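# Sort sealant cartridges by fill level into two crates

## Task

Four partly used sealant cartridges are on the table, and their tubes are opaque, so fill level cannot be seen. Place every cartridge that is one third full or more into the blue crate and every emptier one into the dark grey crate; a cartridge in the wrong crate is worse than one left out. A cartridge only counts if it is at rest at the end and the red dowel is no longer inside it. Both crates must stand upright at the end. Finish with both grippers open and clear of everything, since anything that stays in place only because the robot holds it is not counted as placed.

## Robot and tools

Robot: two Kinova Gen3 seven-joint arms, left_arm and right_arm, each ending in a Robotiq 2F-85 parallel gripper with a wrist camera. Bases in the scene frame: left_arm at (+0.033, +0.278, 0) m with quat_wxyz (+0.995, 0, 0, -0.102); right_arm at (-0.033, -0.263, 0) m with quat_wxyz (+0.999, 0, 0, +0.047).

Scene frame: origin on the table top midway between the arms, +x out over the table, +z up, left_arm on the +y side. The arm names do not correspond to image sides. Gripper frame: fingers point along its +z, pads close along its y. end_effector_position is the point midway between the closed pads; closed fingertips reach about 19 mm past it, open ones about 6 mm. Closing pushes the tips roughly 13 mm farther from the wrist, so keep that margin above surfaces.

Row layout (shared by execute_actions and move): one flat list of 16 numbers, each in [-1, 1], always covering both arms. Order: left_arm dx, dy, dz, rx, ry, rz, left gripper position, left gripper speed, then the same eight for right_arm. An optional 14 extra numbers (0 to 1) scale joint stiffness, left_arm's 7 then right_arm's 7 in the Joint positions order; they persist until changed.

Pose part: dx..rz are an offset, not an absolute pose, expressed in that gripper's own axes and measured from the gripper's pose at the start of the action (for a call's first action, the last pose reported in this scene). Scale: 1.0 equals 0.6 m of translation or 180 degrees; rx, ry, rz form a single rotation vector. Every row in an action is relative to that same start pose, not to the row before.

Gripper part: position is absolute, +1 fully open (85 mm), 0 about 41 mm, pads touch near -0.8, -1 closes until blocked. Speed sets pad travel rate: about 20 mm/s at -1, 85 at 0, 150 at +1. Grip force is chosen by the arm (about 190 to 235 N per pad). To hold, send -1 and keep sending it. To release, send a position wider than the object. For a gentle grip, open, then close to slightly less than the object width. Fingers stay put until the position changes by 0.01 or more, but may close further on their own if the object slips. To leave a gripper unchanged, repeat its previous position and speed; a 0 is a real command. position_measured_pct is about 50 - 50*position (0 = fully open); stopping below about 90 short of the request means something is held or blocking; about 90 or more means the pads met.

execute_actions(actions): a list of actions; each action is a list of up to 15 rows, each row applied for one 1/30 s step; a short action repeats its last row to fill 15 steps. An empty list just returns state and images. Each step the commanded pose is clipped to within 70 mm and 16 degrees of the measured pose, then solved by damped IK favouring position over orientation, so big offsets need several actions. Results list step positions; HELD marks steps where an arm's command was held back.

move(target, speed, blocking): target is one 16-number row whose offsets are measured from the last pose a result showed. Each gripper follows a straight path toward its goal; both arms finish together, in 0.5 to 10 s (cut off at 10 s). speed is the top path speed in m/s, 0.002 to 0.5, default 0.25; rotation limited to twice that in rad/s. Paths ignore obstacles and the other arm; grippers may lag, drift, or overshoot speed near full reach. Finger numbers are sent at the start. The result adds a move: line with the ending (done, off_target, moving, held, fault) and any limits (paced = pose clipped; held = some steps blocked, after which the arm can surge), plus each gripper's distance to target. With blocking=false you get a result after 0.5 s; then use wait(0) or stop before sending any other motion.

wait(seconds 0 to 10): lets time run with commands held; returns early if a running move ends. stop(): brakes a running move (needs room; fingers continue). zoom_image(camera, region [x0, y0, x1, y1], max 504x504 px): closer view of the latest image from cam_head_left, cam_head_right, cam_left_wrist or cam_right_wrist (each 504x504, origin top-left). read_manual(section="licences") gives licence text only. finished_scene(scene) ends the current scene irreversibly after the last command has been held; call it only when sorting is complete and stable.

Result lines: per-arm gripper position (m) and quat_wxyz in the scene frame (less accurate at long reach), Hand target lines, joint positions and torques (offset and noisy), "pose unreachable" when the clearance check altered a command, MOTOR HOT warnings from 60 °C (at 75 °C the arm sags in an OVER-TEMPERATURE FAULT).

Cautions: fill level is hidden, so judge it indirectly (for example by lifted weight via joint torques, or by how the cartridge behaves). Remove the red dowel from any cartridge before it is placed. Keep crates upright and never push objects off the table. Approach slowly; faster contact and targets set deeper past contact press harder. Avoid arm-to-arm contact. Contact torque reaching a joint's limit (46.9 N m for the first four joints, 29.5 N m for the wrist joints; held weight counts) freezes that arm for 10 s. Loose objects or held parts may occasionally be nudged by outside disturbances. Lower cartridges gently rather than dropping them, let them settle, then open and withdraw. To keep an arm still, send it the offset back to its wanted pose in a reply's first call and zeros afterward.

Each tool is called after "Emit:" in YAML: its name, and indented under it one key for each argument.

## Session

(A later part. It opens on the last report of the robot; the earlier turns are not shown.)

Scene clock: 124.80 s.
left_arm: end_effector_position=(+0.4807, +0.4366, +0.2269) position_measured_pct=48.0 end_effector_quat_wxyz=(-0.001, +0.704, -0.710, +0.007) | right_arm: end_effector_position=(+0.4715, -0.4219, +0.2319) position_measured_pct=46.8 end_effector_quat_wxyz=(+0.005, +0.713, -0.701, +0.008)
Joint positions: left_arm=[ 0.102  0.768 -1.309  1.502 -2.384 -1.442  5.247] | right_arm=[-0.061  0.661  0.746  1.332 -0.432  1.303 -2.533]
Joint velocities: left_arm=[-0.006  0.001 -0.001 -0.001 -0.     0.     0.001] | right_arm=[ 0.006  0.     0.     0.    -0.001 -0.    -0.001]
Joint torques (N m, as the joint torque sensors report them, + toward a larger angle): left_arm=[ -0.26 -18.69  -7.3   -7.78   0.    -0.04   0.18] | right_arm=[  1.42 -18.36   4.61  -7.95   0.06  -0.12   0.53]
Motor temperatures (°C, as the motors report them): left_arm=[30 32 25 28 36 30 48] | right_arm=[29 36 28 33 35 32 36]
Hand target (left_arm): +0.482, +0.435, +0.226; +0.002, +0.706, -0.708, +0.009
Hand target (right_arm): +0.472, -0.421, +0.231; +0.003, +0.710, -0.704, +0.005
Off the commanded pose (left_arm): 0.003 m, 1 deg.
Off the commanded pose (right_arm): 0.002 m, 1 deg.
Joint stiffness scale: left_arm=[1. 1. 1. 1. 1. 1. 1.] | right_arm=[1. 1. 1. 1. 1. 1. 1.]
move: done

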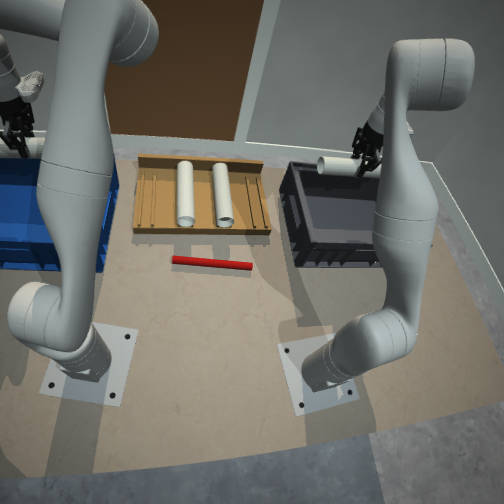

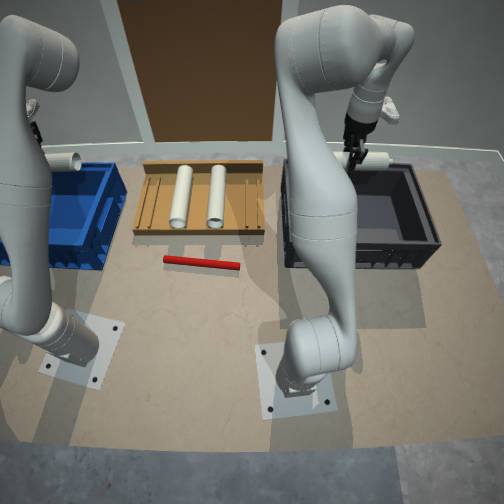

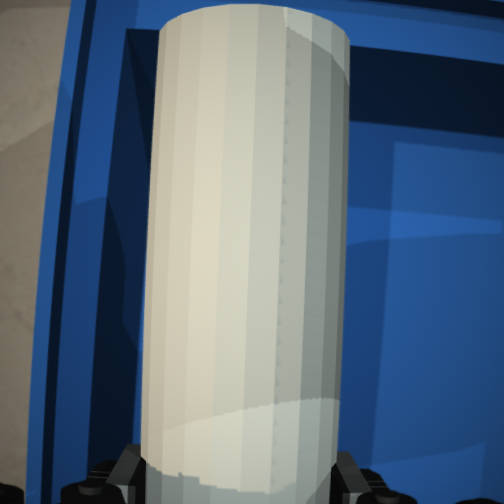

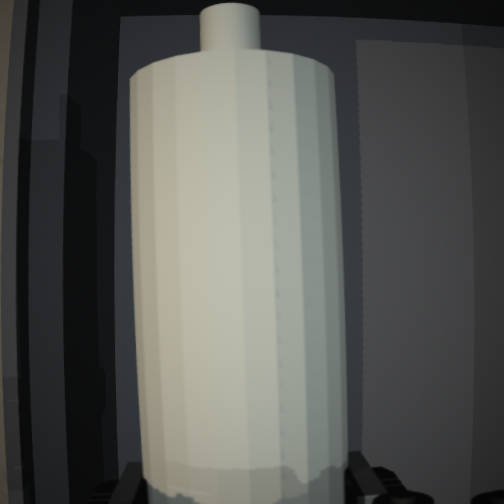

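Emit:
move:
  target: [-0.025, 0.043, 0.268, 0, 0, 0, -1, 0.5, 0, 0.02, 0.277, 0, 0, 0, -1, 0.5]
  speed: 0.2

Emit:
move:
  target: [0, 0, 0, 0, 0, 0, 0.5, 0.5, 0, 0, 0, 0, 0, 0, 0.5, 0.5]

Emit:
move:
  target: [0, 0, -0.27, 0, 0, 0, 0.5, 0.5, 0, 0, -0.27, 0, 0, 0, 0.5, 0.5]
  speed: 0.3

Scene clock: 145.63 s.
left_arm: end_effector_position=(+0.4562, +0.4513, +0.0689) position_measured_pct=48.0 end_effector_quat_wxyz=(-0.001, +0.704, -0.710, +0.005) | right_arm: end_effector_position=(+0.4602, -0.4256, +0.0685) position_measured_pct=46.8 end_effector_quat_wxyz=(+0.007, +0.713, -0.701, +0.009)
Joint positions: left_arm=[ 0.012  0.941 -1.131  1.774 -2.166 -1.101  5.009] | right_arm=[-0.005  0.832  0.613  1.59  -0.553  0.889 -2.414]
Joint velocities: left_arm=[-0.006 -0.001  0.003 -0.     0.     0.003 -0.   ] | right_arm=[ 0.006  0.002 -0.005 -0.    -0.001 -0.002  0.001]
Joint torques (N m, as the joint torque sensors report them, + toward a larger angle): left_arm=[ -0.24 -19.92  -7.95  -5.62  -0.17  -0.06   0.31] | right_arm=[  0.26 -19.1    4.63  -5.94   0.09   0.42   0.01]
Motor temperatures (°C, as the motors report them): left_arm=[30 32 25 28 36 30 48] | right_arm=[29 36 28 33 35 32 36]
Hand target (left_arm): +0.456, +0.451, +0.066; -0.001, +0.704, -0.710, +0.006
Hand target (right_arm): +0.460, -0.425, +0.066; +0.005, +0.713, -0.701, +0.008
Off the commanded pose (left_arm): 0.003 m, 0 deg.
Off the commanded pose (right_arm): 0.003 m, 0 deg.
Joint stiffness scale: left_arm=[1. 1. 1. 1. 1. 1. 1.] | right_arm=[1. 1. 1. 1. 1. 1. 1.]
move: done

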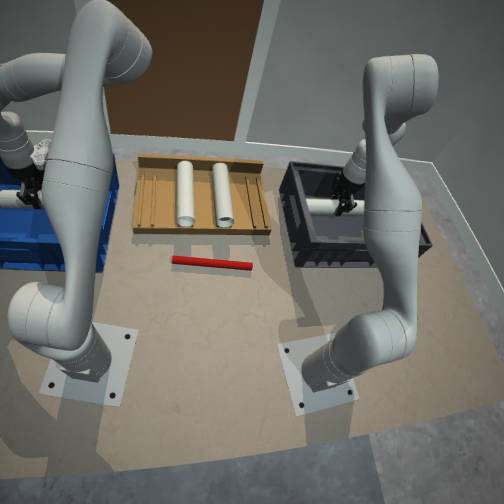

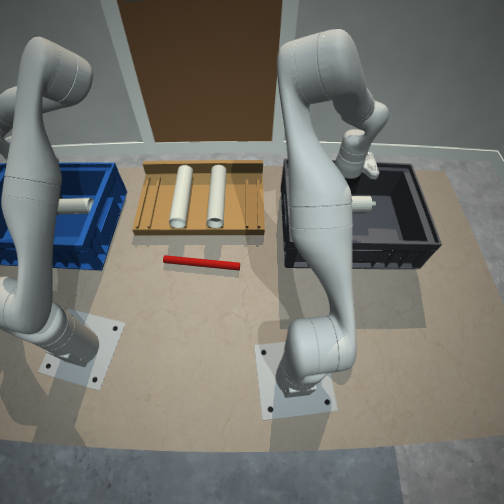

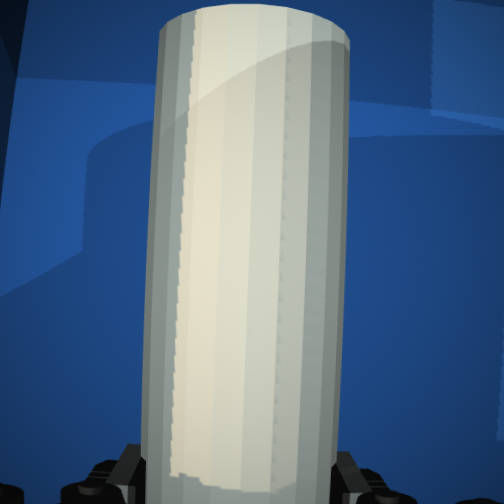

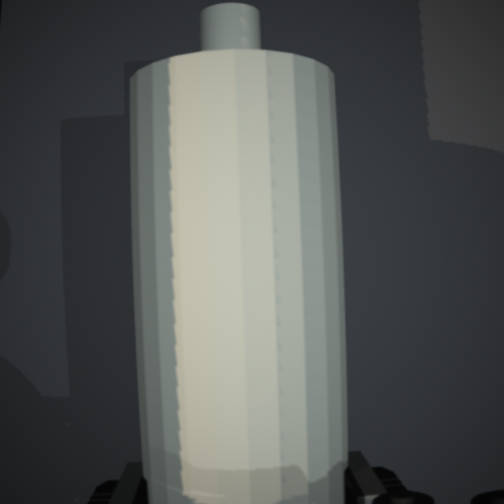

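Scene clock: 146.20 s.
left_arm: end_effector_position=(+0.4562, +0.4513, +0.0689) position_measured_pct=25.0 end_effector_quat_wxyz=(-0.001, +0.704, -0.710, +0.005) | right_arm: end_effector_position=(+0.4601, -0.4256, +0.0685) position_measured_pct=25.0 end_effector_quat_wxyz=(+0.007, +0.713, -0.701, +0.009)
Joint positions: left_arm=[ 0.012  0.941 -1.131  1.774 -2.166 -1.101  5.009] | right_arm=[-0.005  0.832  0.613  1.59  -0.553  0.889 -2.414]
Joint velocities: left_arm=[-0.     0.001  0.001  0.    -0.     0.002  0.   ] | right_arm=[-0.001 -0.    -0.     0.001 -0.002  0.001 -0.001]
Joint torques (N m, as the joint torque sensors report them, + toward a larger angle): left_arm=[ -0.29 -18.19  -6.96  -4.58  -0.06   0.02   0.13] | right_arm=[  0.14 -19.17   3.94  -5.99   0.44   0.19   0.25]
Motor temperatures (°C, as the motors report them): left_arm=[30 32 25 28 36 30 48] | right_arm=[29 36 28 33 35 32 36]
Hand target (left_arm): +0.456, +0.451, +0.069; -0.001, +0.704, -0.710, +0.005
Hand target (right_arm): +0.460, -0.426, +0.068; +0.007, +0.713, -0.701, +0.009
Off the commanded pose (left_arm): 0.000 m, 0 deg.
Off the commanded pose (right_arm): 0.000 m, 0 deg.
Joint stiffness scale: left_arm=[1. 1. 1. 1. 1. 1. 1.] | right_arm=[1. 1. 1. 1. 1. 1. 1.]
move: done

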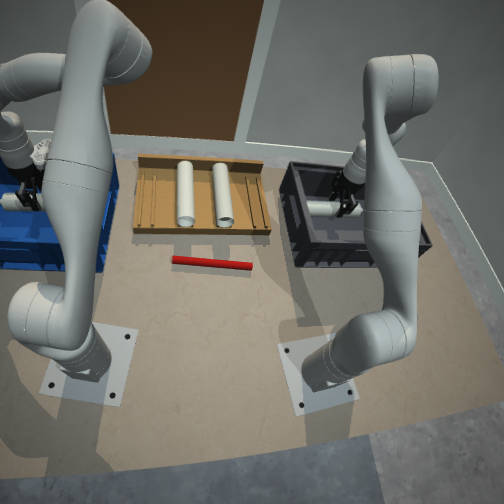

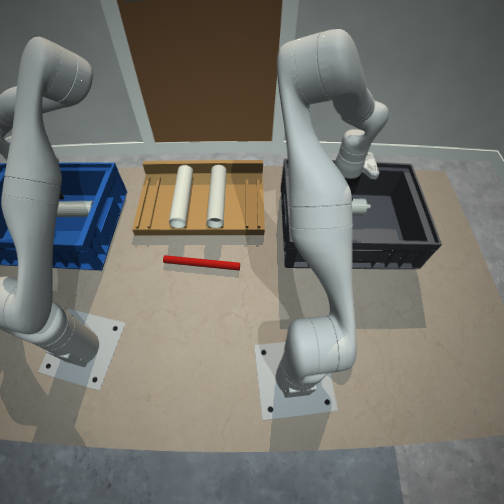

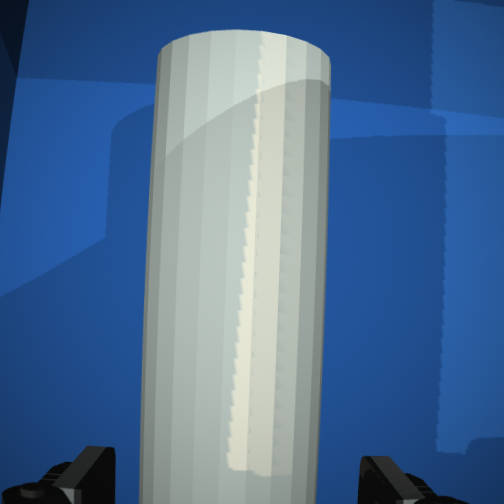

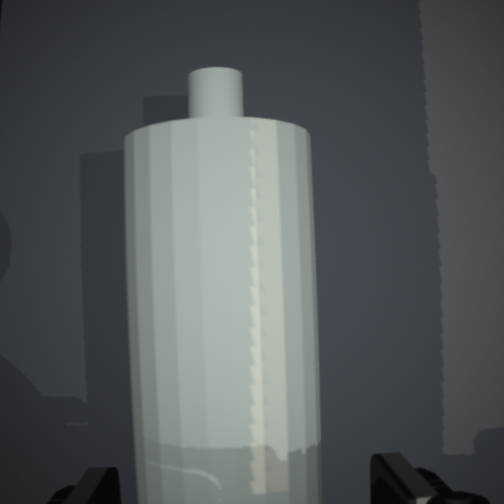

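Scene clock: 147.30 s.
left_arm: end_effector_position=(+0.4563, +0.4515, +0.2277) position_measured_pct=25.0 end_effector_quat_wxyz=(-0.001, +0.703, -0.711, +0.007) | right_arm: end_effector_position=(+0.4607, -0.4211, +0.2275) position_measured_pct=25.0 end_effector_quat_wxyz=(+0.004, +0.714, -0.700, +0.007)
Joint positions: left_arm=[ 0.089  0.739 -1.328  1.56  -2.404 -1.419  5.18 ] | right_arm=[-0.067  0.639  0.74   1.384 -0.422  1.271 -2.523]
Joint velocities: left_arm=[ 0.004 -0.002 -0.003 -0.001  0.    -0.002 -0.001] | right_arm=[-0.004  0.001  0.005 -0.003 -0.001  0.001  0.   ]
Joint torques (N m, as the joint torque sensors report them, + toward a larger angle): left_arm=[ -0.39 -16.13  -6.43  -6.56  -0.28  -0.02   0.28] | right_arm=[  0.22 -17.61   4.58  -7.92   0.35   0.18   0.28]
Motor temperatures (°C, as the motors report them): left_arm=[30 32 25 28 36 30 48] | right_arm=[29 36 28 33 35 32 36]
Hand target (left_arm): +0.455, +0.452, +0.231; -0.001, +0.704, -0.710, +0.006
Hand target (right_arm): +0.460, -0.422, +0.230; +0.006, +0.713, -0.701, +0.009
Off the commanded pose (left_arm): 0.004 m, 0 deg.
Off the commanded pose (right_arm): 0.003 m, 0 deg.
Joint stiffness scale: left_arm=[1. 1. 1. 1. 1. 1. 1.] | right_arm=[1. 1. 1. 1. 1. 1. 1.]
move: off_target (left_arm)

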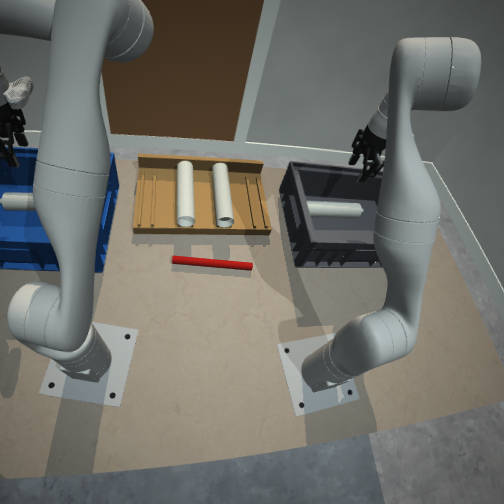

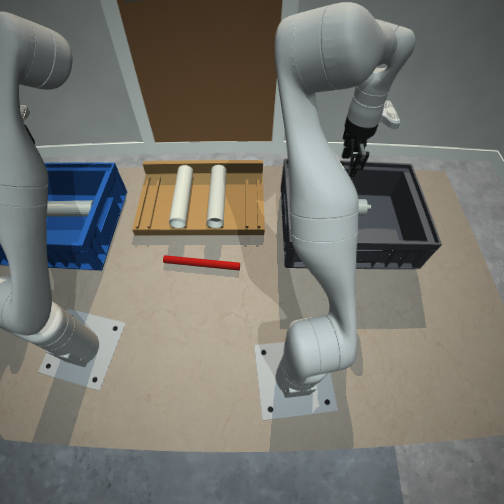

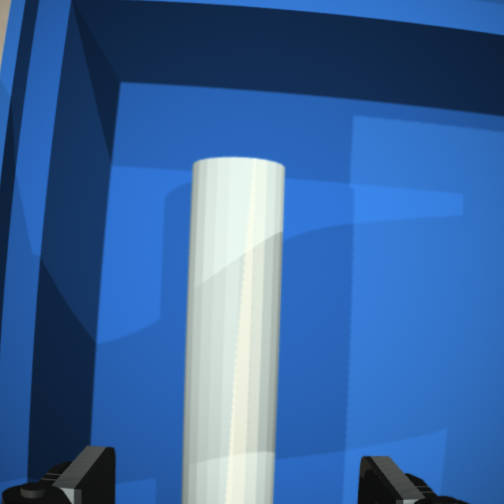

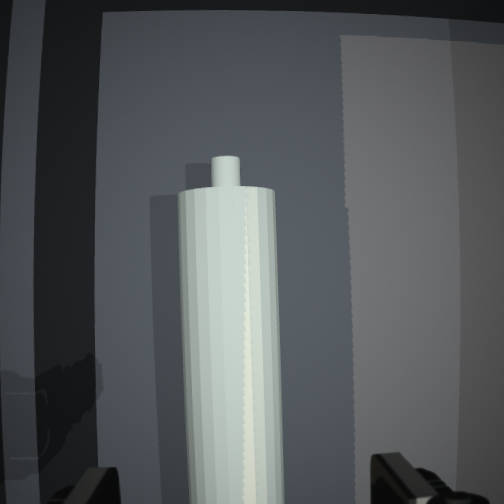

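Emit:
move:
  target: [0.317, -0.073, 0, 0, 0, 0.5, 0.55, 0.5, -0.792, -0.064, 0.0625, 0, 0, -0.5, 0.55, 0.5]
  speed: 0.4

Scene clock: 161.10 s.
left_arm: end_effector_position=(+0.4959, +0.2603, +0.2278) position_measured_pct=22.2 end_effector_quat_wxyz=(+0.002, +0.000, +1.000, -0.008) | right_arm: end_effector_position=(+0.4897, +0.0561, +0.1849) position_measured_pct=22.2 end_effector_quat_wxyz=(+0.001, +1.000, +0.005, +0.003)
Joint positions: left_arm=[ 0.416  0.624 -1.07   1.542 -2.566 -1.314  4.191] | right_arm=[-0.617  0.828  0.278  1.011 -0.204  1.323 -2.032]
Joint velocities: left_arm=[ 0.002 -0.    -0.001 -0.    -0.    -0.001 -0.001] | right_arm=[-0.002  0.005 -0.001 -0.001 -0.     0.002  0.003]
Joint torques (N m, as the joint torque sensors report them, + toward a larger angle): left_arm=[ -0.22 -16.38  -5.21  -7.38  -0.22  -0.15   0.04] | right_arm=[  0.38 -22.57   1.7   -8.41   0.3    0.07   0.36]
Motor temperatures (°C, as the motors report them): left_arm=[30 32 25 28 36 30 48] | right_arm=[29 36 28 33 35 32 36]
Hand target (left_arm): +0.497, +0.261, +0.229; +0.005, +0.006, +1.000, -0.005
Hand target (right_arm): +0.489, +0.055, +0.184; +0.006, +1.000, +0.010, +0.002
Off the commanded pose (left_arm): 0.003 m, 1 deg.
Off the commanded pose (right_arm): 0.003 m, 1 deg.
Joint stiffness scale: left_arm=[1. 1. 1. 1. 1. 1. 1.] | right_arm=[1. 1. 1. 1. 1. 1. 1.]
move: done

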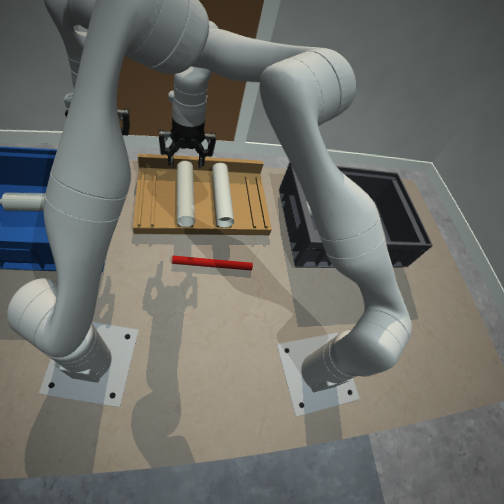

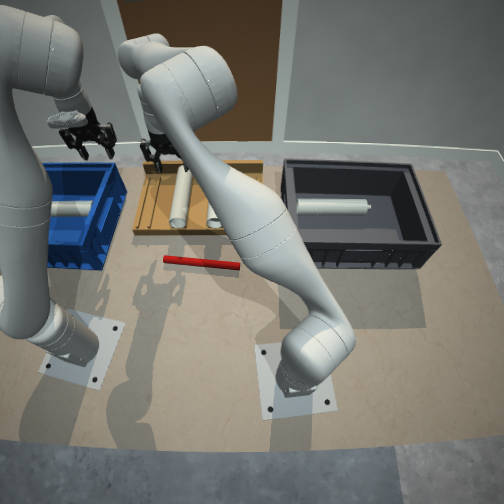

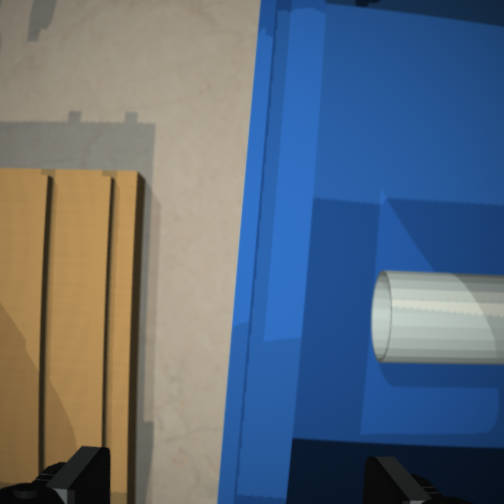

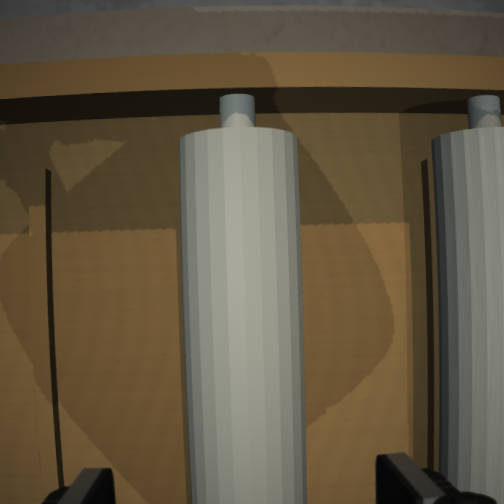

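Emit:
move:
  target: [0, 0, 0, 0, 0, 0, 0.55, 0.5, 0.015, 0, 0.197, 0, 0, 0, 0.55, 0.5]
  speed: 0.2

Emit:
move:
  target: [0, 0, 0, 0, 0, 0, 0.55, 0.5, 0, 0, 0, 0, 0, 0, -1, 0.5]

Emit:
move:
  target: [0, 0, 0, 0, 0, 0, 0.55, 0.5, 0, 0, -0.26, 0, 0, 0, -1, 0.5]
  speed: 0.25

Scene clock: 172.20 s.
left_arm: end_effector_position=(+0.4959, +0.2601, +0.2278) position_measured_pct=22.2 end_effector_quat_wxyz=(+0.002, +0.001, +1.000, -0.008) | right_arm: end_effector_position=(+0.4998, +0.0546, +0.0695) position_measured_pct=22.2 end_effector_quat_wxyz=(+0.004, +1.000, +0.004, +0.005)
Joint positions: left_arm=[ 0.417  0.624 -1.07   1.542 -2.566 -1.314  4.191] | right_arm=[-0.6    0.961  0.242  1.122 -0.211  1.078 -2.015]
Joint velocities: left_arm=[ 0.001  0.001  0.001 -0.    -0.     0.001  0.   ] | right_arm=[ 0.003  0.004 -0.003  0.    -0.001  0.    -0.002]
Joint torques (N m, as the joint torque sensors report them, + toward a larger angle): left_arm=[ -0.1  -16.85  -5.37  -7.46  -0.35   0.09   0.15] | right_arm=[  0.54 -24.55   2.48  -7.67   0.11   0.     0.31]
Motor temperatures (°C, as the motors report them): left_arm=[30 32 25 28 36 30 48] | right_arm=[29 36 28 33 35 32 36]
Hand target (left_arm): +0.496, +0.260, +0.228; +0.002, +0.000, +1.000, -0.008
Hand target (right_arm): +0.499, +0.056, +0.067; +0.002, +1.000, +0.005, +0.003
Off the commanded pose (left_arm): 0.000 m, 0 deg.
Off the commanded pose (right_arm): 0.003 m, 0 deg.
Joint stiffness scale: left_arm=[1. 1. 1. 1. 1. 1. 1.] | right_arm=[1. 1. 1. 1. 1. 1. 1.]
move: done

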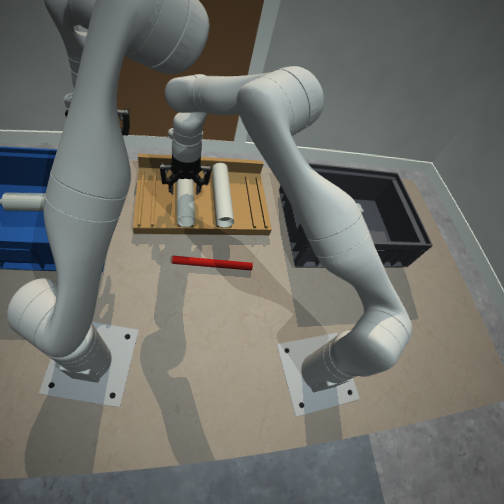

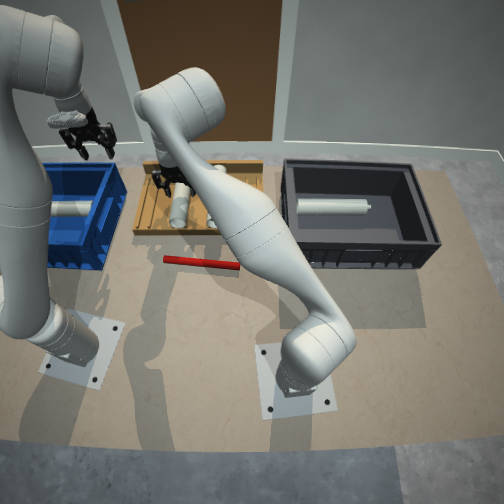

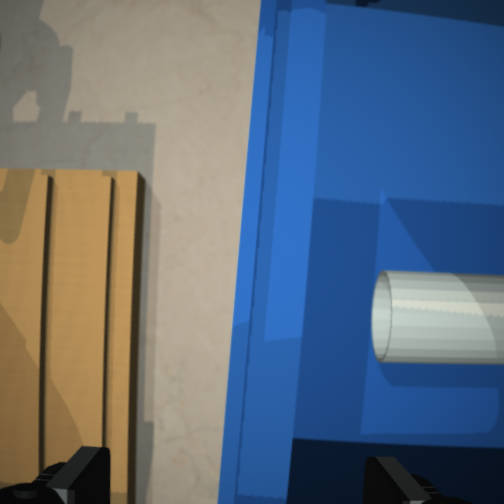

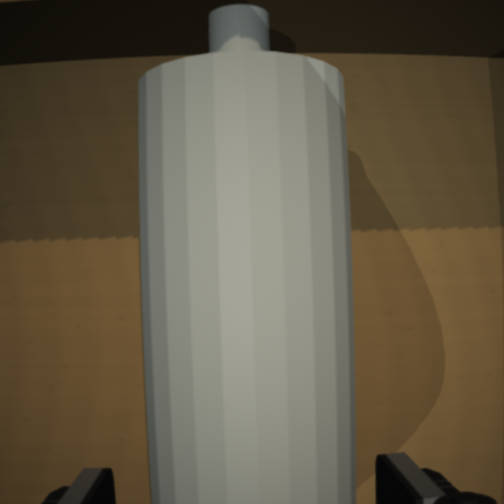

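Scene clock: 172.70 s.
left_arm: end_effector_position=(+0.4959, +0.2601, +0.2278) position_measured_pct=22.2 end_effector_quat_wxyz=(+0.002, +0.001, +1.000, -0.008) | right_arm: end_effector_position=(+0.4998, +0.0546, +0.0700) position_measured_pct=46.4 end_effector_quat_wxyz=(+0.004, +1.000, +0.004, +0.005)
Joint positions: left_arm=[ 0.417  0.624 -1.07   1.542 -2.566 -1.314  4.191] | right_arm=[-0.6    0.961  0.242  1.122 -0.211  1.078 -2.015]
Joint velocities: left_arm=[-0.     0.001  0.002  0.     0.     0.     0.   ] | right_arm=[ 0.     0.001 -0.     0.001 -0.     0.001 -0.   ]
Joint torques (N m, as the joint torque sensors report them, + toward a larger angle): left_arm=[ -0.24 -16.4   -5.16  -7.41  -0.13  -0.15   0.15] | right_arm=[ -1.12 -21.02   0.81  -7.59  -0.44  -1.2    0.38]
Motor temperatures (°C, as the motors report them): left_arm=[30 32 25 28 36 30 48] | right_arm=[29 36 28 33 35 32 36]
Hand target (left_arm): +0.496, +0.260, +0.228; +0.002, +0.001, +1.000, -0.008
Hand target (right_arm): +0.500, +0.055, +0.069; +0.004, +1.000, +0.004, +0.005
Off the commanded pose (left_arm): 0.000 m, 0 deg.
Off the commanded pose (right_arm): 0.000 m, 0 deg.
Joint stiffness scale: left_arm=[1. 1. 1. 1. 1. 1. 1.] | right_arm=[1. 1. 1. 1. 1. 1. 1.]
move: done

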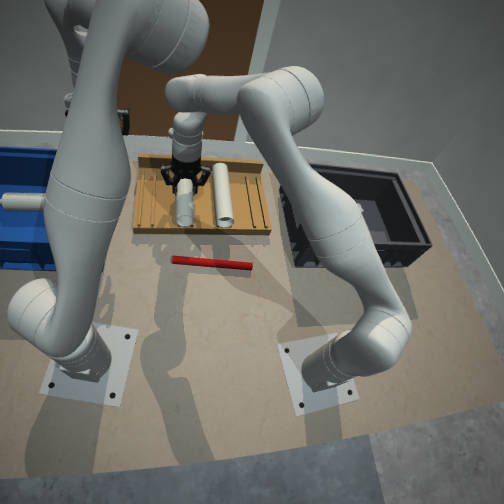

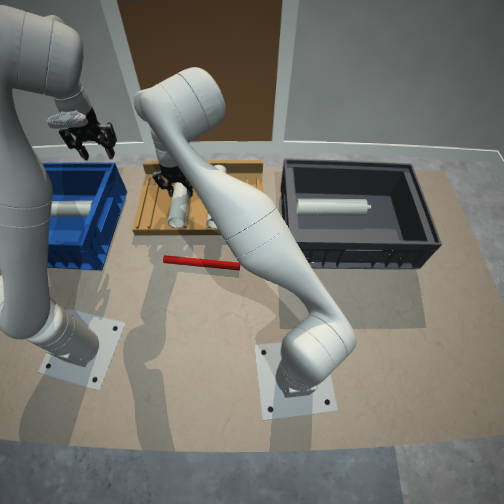

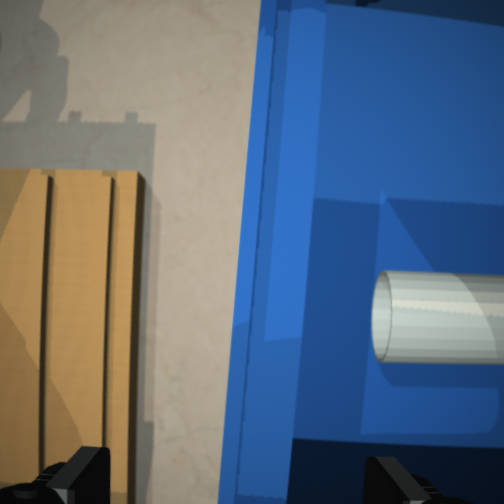

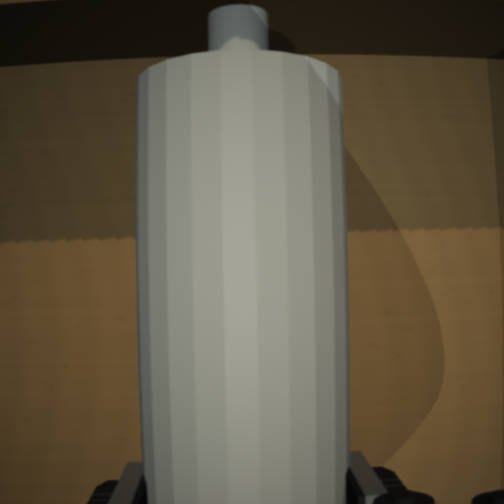

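Scene clock: 173.80 s.
left_arm: end_effector_position=(+0.4959, +0.2601, +0.2278) position_measured_pct=22.2 end_effector_quat_wxyz=(+0.002, +0.001, +1.000, -0.008) | right_arm: end_effector_position=(+0.4976, +0.0582, +0.2235) position_measured_pct=46.4 end_effector_quat_wxyz=(+0.001, +1.000, +0.007, +0.003)
Joint positions: left_arm=[ 0.417  0.624 -1.07   1.542 -2.566 -1.314  4.191] | right_arm=[-0.603  0.829  0.283  0.883 -0.204  1.449 -2.035]
Joint velocities: left_arm=[ 0.     0.001 -0.002  0.    -0.     0.001  0.   ] | right_arm=[-0.001  0.     0.003 -0.003 -0.     0.001  0.   ]
Joint torques (N m, as the joint torque sensors report them, + toward a larger angle): left_arm=[ -0.17 -16.64  -5.12  -7.7   -0.14   0.11   0.03] | right_arm=[  0.22 -23.66   2.07  -8.91   0.23   0.07   0.17]
Motor temperatures (°C, as the motors report them): left_arm=[30 32 25 28 36 30 48] | right_arm=[29 36 28 33 35 32 36]
Hand target (left_arm): +0.496, +0.260, +0.228; +0.002, +0.001, +1.000, -0.008
Hand target (right_arm): +0.499, +0.056, +0.226; +0.004, +1.000, +0.004, +0.005
Off the commanded pose (left_arm): 0.000 m, 0 deg.
Off the commanded pose (right_arm): 0.003 m, 1 deg.
Joint stiffness scale: left_arm=[1. 1. 1. 1. 1. 1. 1.] | right_arm=[1. 1. 1. 1. 1. 1. 1.]
move: done

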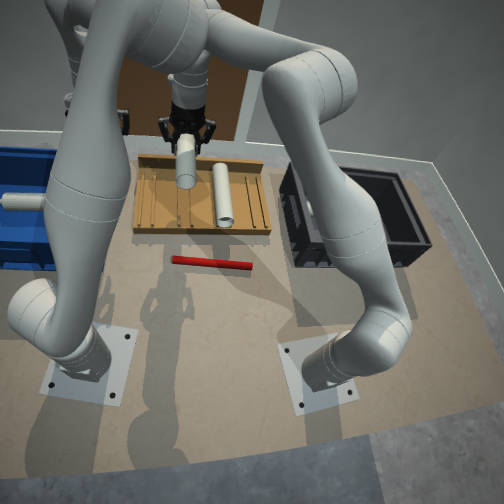

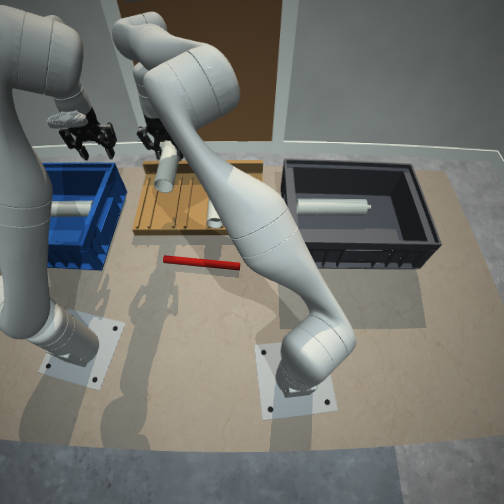

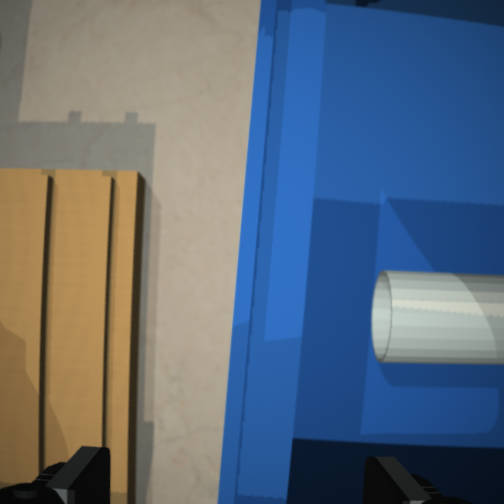

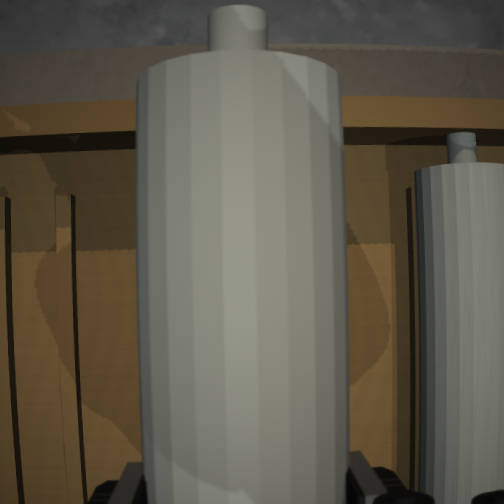

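Emit:
move:
  target: [-0.007, -0.53, 0.063, 0, 0, 0, 0.55, 0.5, -0.213, 0.813, -0.01, 0, 0, 0.5, -1, 0.5]
  speed: 0.4

Scene clock: 183.00 s.
left_arm: end_effector_position=(+0.5021, -0.0539, +0.1961) position_measured_pct=22.2 end_effector_quat_wxyz=(+0.006, +0.001, +1.000, -0.006) | right_arm: end_effector_position=(+0.3765, -0.4338, +0.2315) position_measured_pct=46.4 end_effector_quat_wxyz=(+0.002, +0.716, -0.699, +0.007)
Joint positions: left_arm=[ 0.788  0.84  -0.913  1.173 -2.492 -1.396  4.87 ] | right_arm=[-0.114  0.472  0.806  1.65  -0.357  1.163 -2.434]
Joint velocities: left_arm=[-0.    -0.     0.002 -0.001  0.    -0.001 -0.   ] | right_arm=[ 0.007  0.     0.     0.    -0.    -0.001  0.   ]
Joint torques (N m, as the joint torque sensors report them, + toward a larger angle): left_arm=[ -0.3  -21.99  -5.29  -7.26  -0.16  -0.02  -0.11] | right_arm=[  0.6  -14.14   3.74  -7.86   0.11   0.21   0.03]
Motor temperatures (°C, as the motors report them): left_arm=[30 32 25 28 36 30 48] | right_arm=[29 36 28 33 35 32 36]
Hand target (left_arm): +0.499, -0.058, +0.194; +0.002, +0.001, +1.000, -0.008
Hand target (right_arm): +0.377, -0.433, +0.231; +0.000, +0.712, -0.702, +0.004
Off the commanded pose (left_arm): 0.005 m, 0 deg.
Off the commanded pose (right_arm): 0.003 m, 1 deg.
Joint stiffness scale: left_arm=[1. 1. 1. 1. 1. 1. 1.] | right_arm=[1. 1. 1. 1. 1. 1. 1.]
move: off_target (left_arm)

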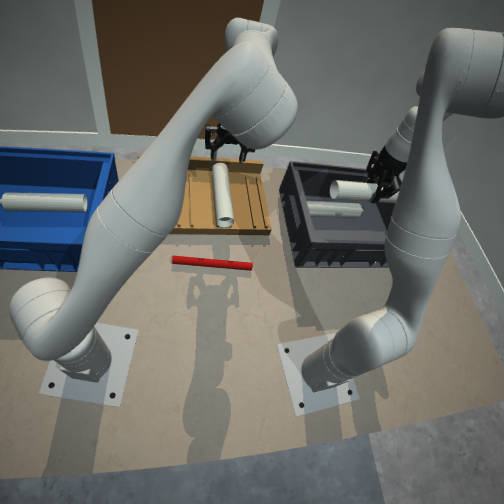

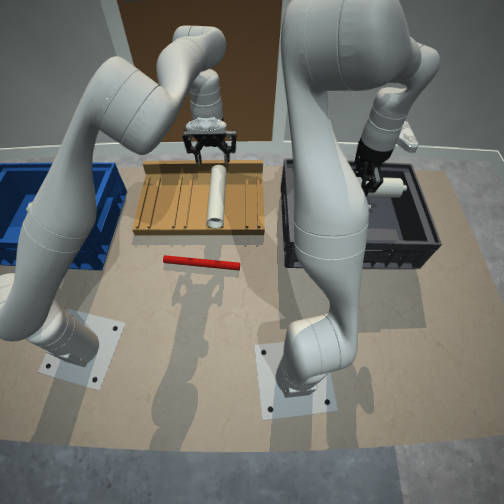

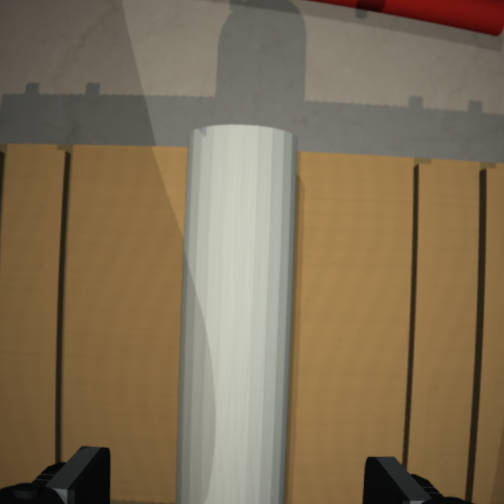

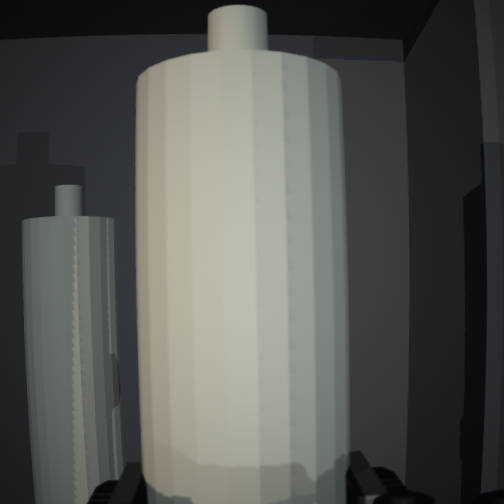

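Emit:
move:
  target: [0.003, -0.003, 0.215, 0, 0, 0, 0.55, 0.5, 0, 0.017, 0.296, 0, 0, 0, -1, 0.5]
  speed: 0.2

Emit:
move:
  target: [0, 0, 0, 0, 0, 0, -1, 0.5, 0, 0, 0, 0, 0, 0, 0.45, 0.5]

Emit:
move:
  target: [0, 0, -0.26, 0, 0, 0, -1, 0.5, 0, 0, -0.3, 0, 0, 0, 0.45, 0.5]
  speed: 0.3

Scene clock: 193.63 s.
left_arm: end_effector_position=(+0.5027, -0.0558, +0.0705) position_measured_pct=22.2 end_effector_quat_wxyz=(+0.007, +0.000, +1.000, -0.003) | right_arm: end_effector_position=(+0.3676, -0.4367, +0.0562) position_measured_pct=46.4 end_effector_quat_wxyz=(+0.004, +0.716, -0.698, +0.008)
Joint positions: left_arm=[ 0.779  0.979 -0.821  1.326 -2.405 -1.13   4.798] | right_arm=[ 0.037  0.72   0.601  1.901 -0.602  0.694 -2.215]
Joint velocities: left_arm=[-0.002 -0.001  0.001  0.    -0.     0.    -0.   ] | right_arm=[ 0.009  0.003 -0.006 -0.002 -0.001 -0.002  0.001]
Joint torques (N m, as the joint torque sensors report them, + toward a larger angle): left_arm=[ -0.21 -23.01  -5.72  -6.6   -0.21   0.06   0.22] | right_arm=[  0.32 -17.21   4.06  -5.23   0.18  -0.08   0.29]
Motor temperatures (°C, as the motors report them): left_arm=[30 32 25 28 36 30 48] | right_arm=[29 36 28 33 35 32 36]
Hand target (left_arm): +0.502, -0.057, +0.067; +0.006, +0.001, +1.000, -0.005
Hand target (right_arm): +0.367, -0.436, +0.054; +0.003, +0.716, -0.698, +0.007
Off the commanded pose (left_arm): 0.004 m, 0 deg.
Off the commanded pose (right_arm): 0.002 m, 0 deg.
Joint stiffness scale: left_arm=[1. 1. 1. 1. 1. 1. 1.] | right_arm=[1. 1. 1. 1. 1. 1. 1.]
move: off_target (left_arm)

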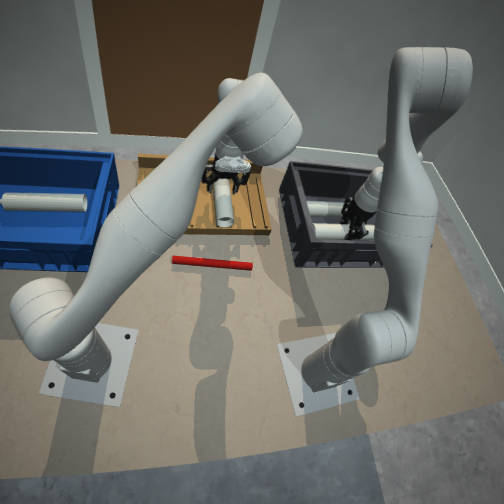

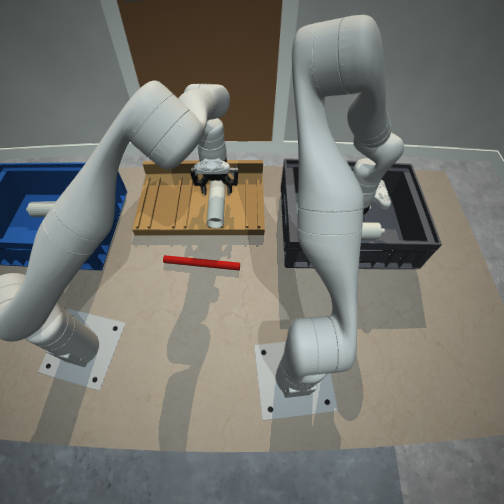

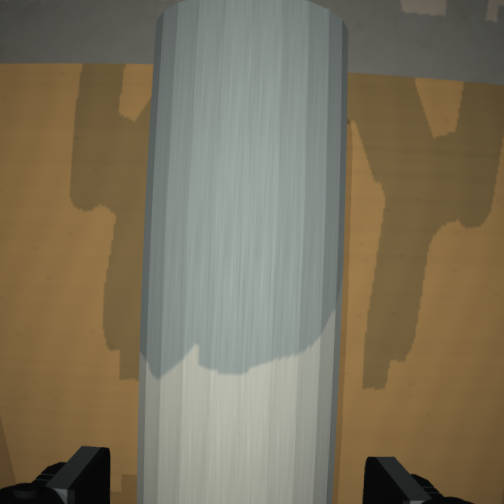

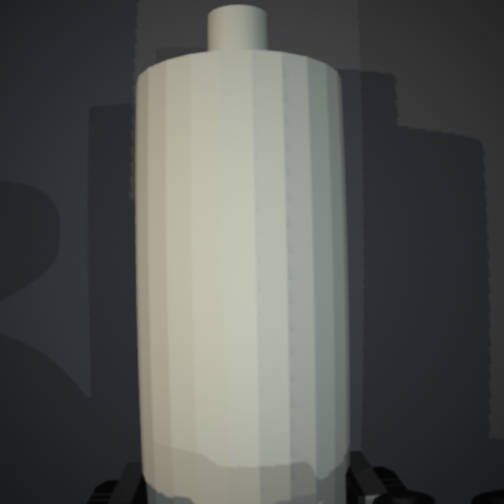

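Scene clock: 194.17 s.
left_arm: end_effector_position=(+0.5029, -0.0563, +0.0715) position_measured_pct=48.4 end_effector_quat_wxyz=(+0.008, +0.000, +1.000, -0.004) | right_arm: end_effector_position=(+0.3675, -0.4368, +0.0562) position_measured_pct=27.4 end_effector_quat_wxyz=(+0.004, +0.716, -0.698, +0.008)
Joint positions: left_arm=[ 0.779  0.978 -0.821  1.326 -2.405 -1.13   4.798] | right_arm=[ 0.037  0.72   0.601  1.901 -0.602  0.694 -2.215]
Joint velocities: left_arm=[ 0.     0.     0.001 -0.     0.    -0.    -0.   ] | right_arm=[-0.    -0.001 -0.    -0.002  0.001  0.    -0.   ]
Joint torques (N m, as the joint torque sensors report them, + toward a larger angle): left_arm=[ -0.67 -19.41  -5.41  -5.01  -0.32   0.65   0.08] | right_arm=[  0.51 -15.89   3.87  -5.1    0.29  -0.38   0.28]
Motor temperatures (°C, as the motors report them): left_arm=[30 32 25 28 36 30 48] | right_arm=[29 36 28 33 35 32 36]
Hand target (left_arm): +0.503, -0.056, +0.070; +0.007, +0.000, +1.000, -0.003
Hand target (right_arm): +0.368, -0.437, +0.056; +0.004, +0.716, -0.698, +0.008
Off the commanded pose (left_arm): 0.001 m, 0 deg.
Off the commanded pose (right_arm): 0.000 m, 0 deg.
Joint stiffness scale: left_arm=[1. 1. 1. 1. 1. 1. 1.] | right_arm=[1. 1. 1. 1. 1. 1. 1.]
move: done

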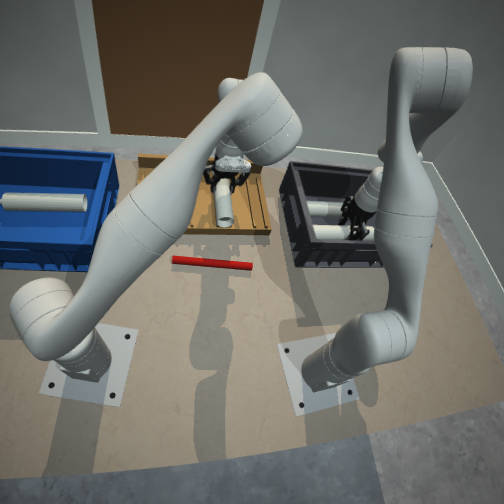

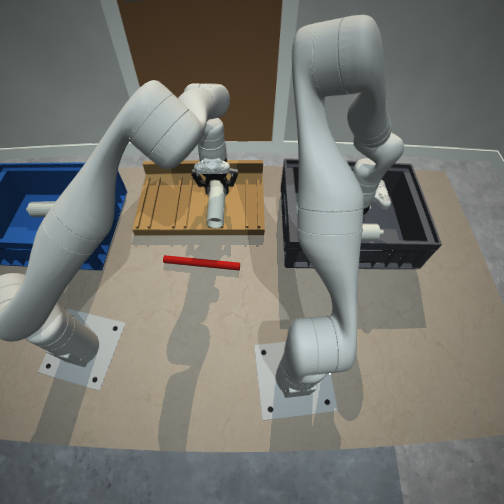

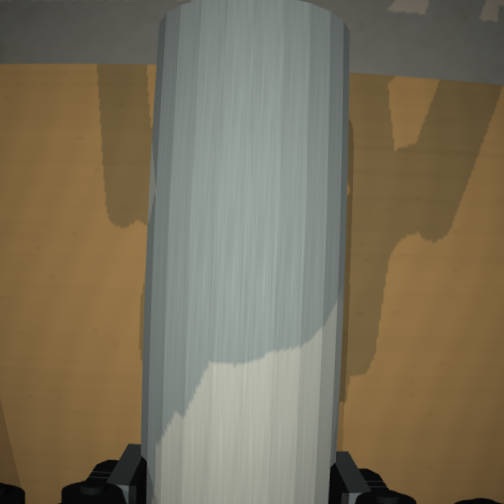

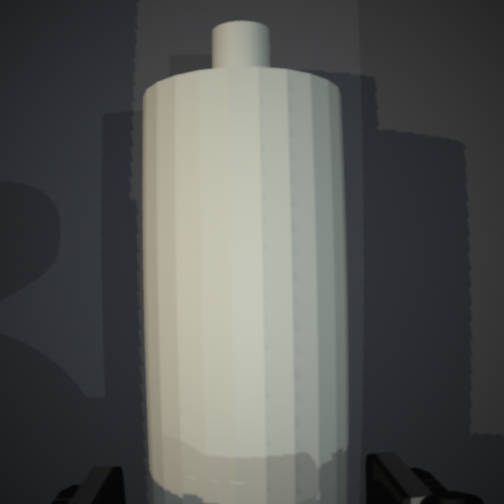

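Scene clock: 195.37 s.
left_arm: end_effector_position=(+0.4987, -0.0588, +0.2241) position_measured_pct=48.4 end_effector_quat_wxyz=(+0.006, +0.005, +1.000, -0.006) | right_arm: end_effector_position=(+0.3680, -0.4326, +0.2337) position_measured_pct=27.4 end_effector_quat_wxyz=(+0.001, +0.717, -0.697, +0.006)
Joint positions: left_arm=[ 0.788  0.813 -0.914  1.12  -2.515 -1.456  4.896] | right_arm=[-0.117  0.447  0.804  1.674 -0.343  1.156 -2.433]
Joint velocities: left_arm=[-0.001 -0.001 -0.002 -0.001 -0.    -0.003 -0.001] | right_arm=[-0.006 -0.002  0.007 -0.    -0.     0.001  0.001]
Joint torques (N m, as the joint torque sensors report them, + toward a larger angle): left_arm=[ -0.01 -24.43  -5.97  -8.7   -0.07   0.09   0.15] | right_arm=[  0.26 -13.03   3.94  -7.66   0.21  -0.02   0.51]
Motor temperatures (°C, as the motors report them): left_arm=[30 32 25 28 36 30 48] | right_arm=[29 36 28 33 35 32 36]
Hand target (left_arm): +0.500, -0.055, +0.227; +0.008, +0.001, +1.000, -0.004
Hand target (right_arm): +0.367, -0.434, +0.236; +0.003, +0.716, -0.698, +0.007
Off the commanded pose (left_arm): 0.005 m, 1 deg.
Off the commanded pose (right_arm): 0.003 m, 0 deg.
Joint stiffness scale: left_arm=[1. 1. 1. 1. 1. 1. 1.] | right_arm=[1. 1. 1. 1. 1. 1. 1.]
move: off_target (left_arm)

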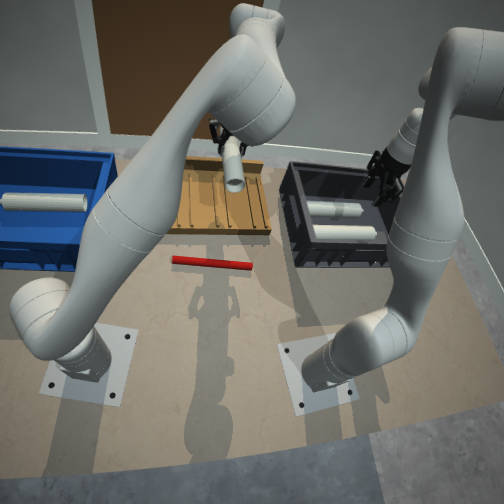

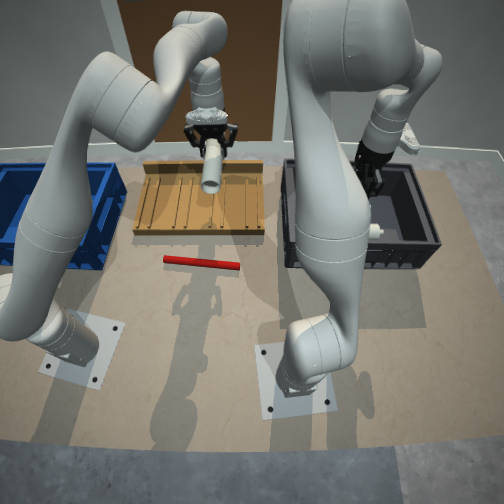

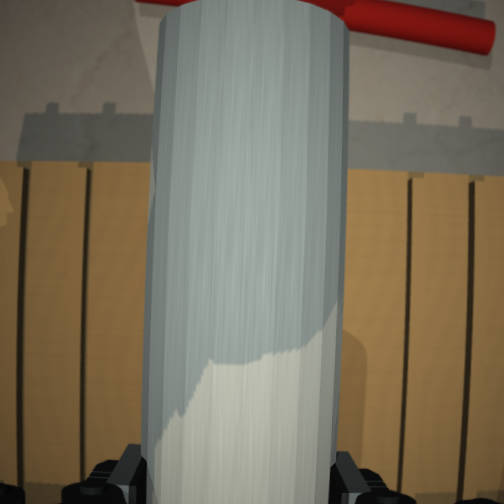

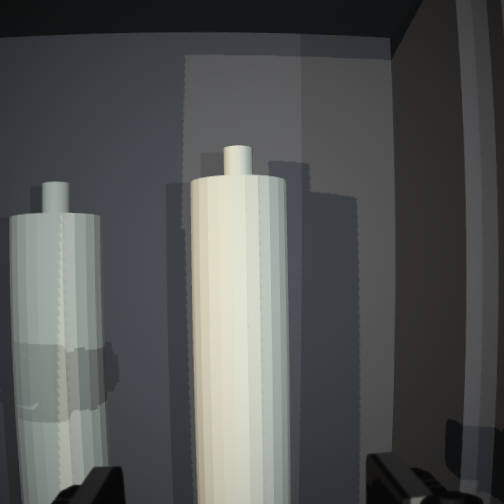

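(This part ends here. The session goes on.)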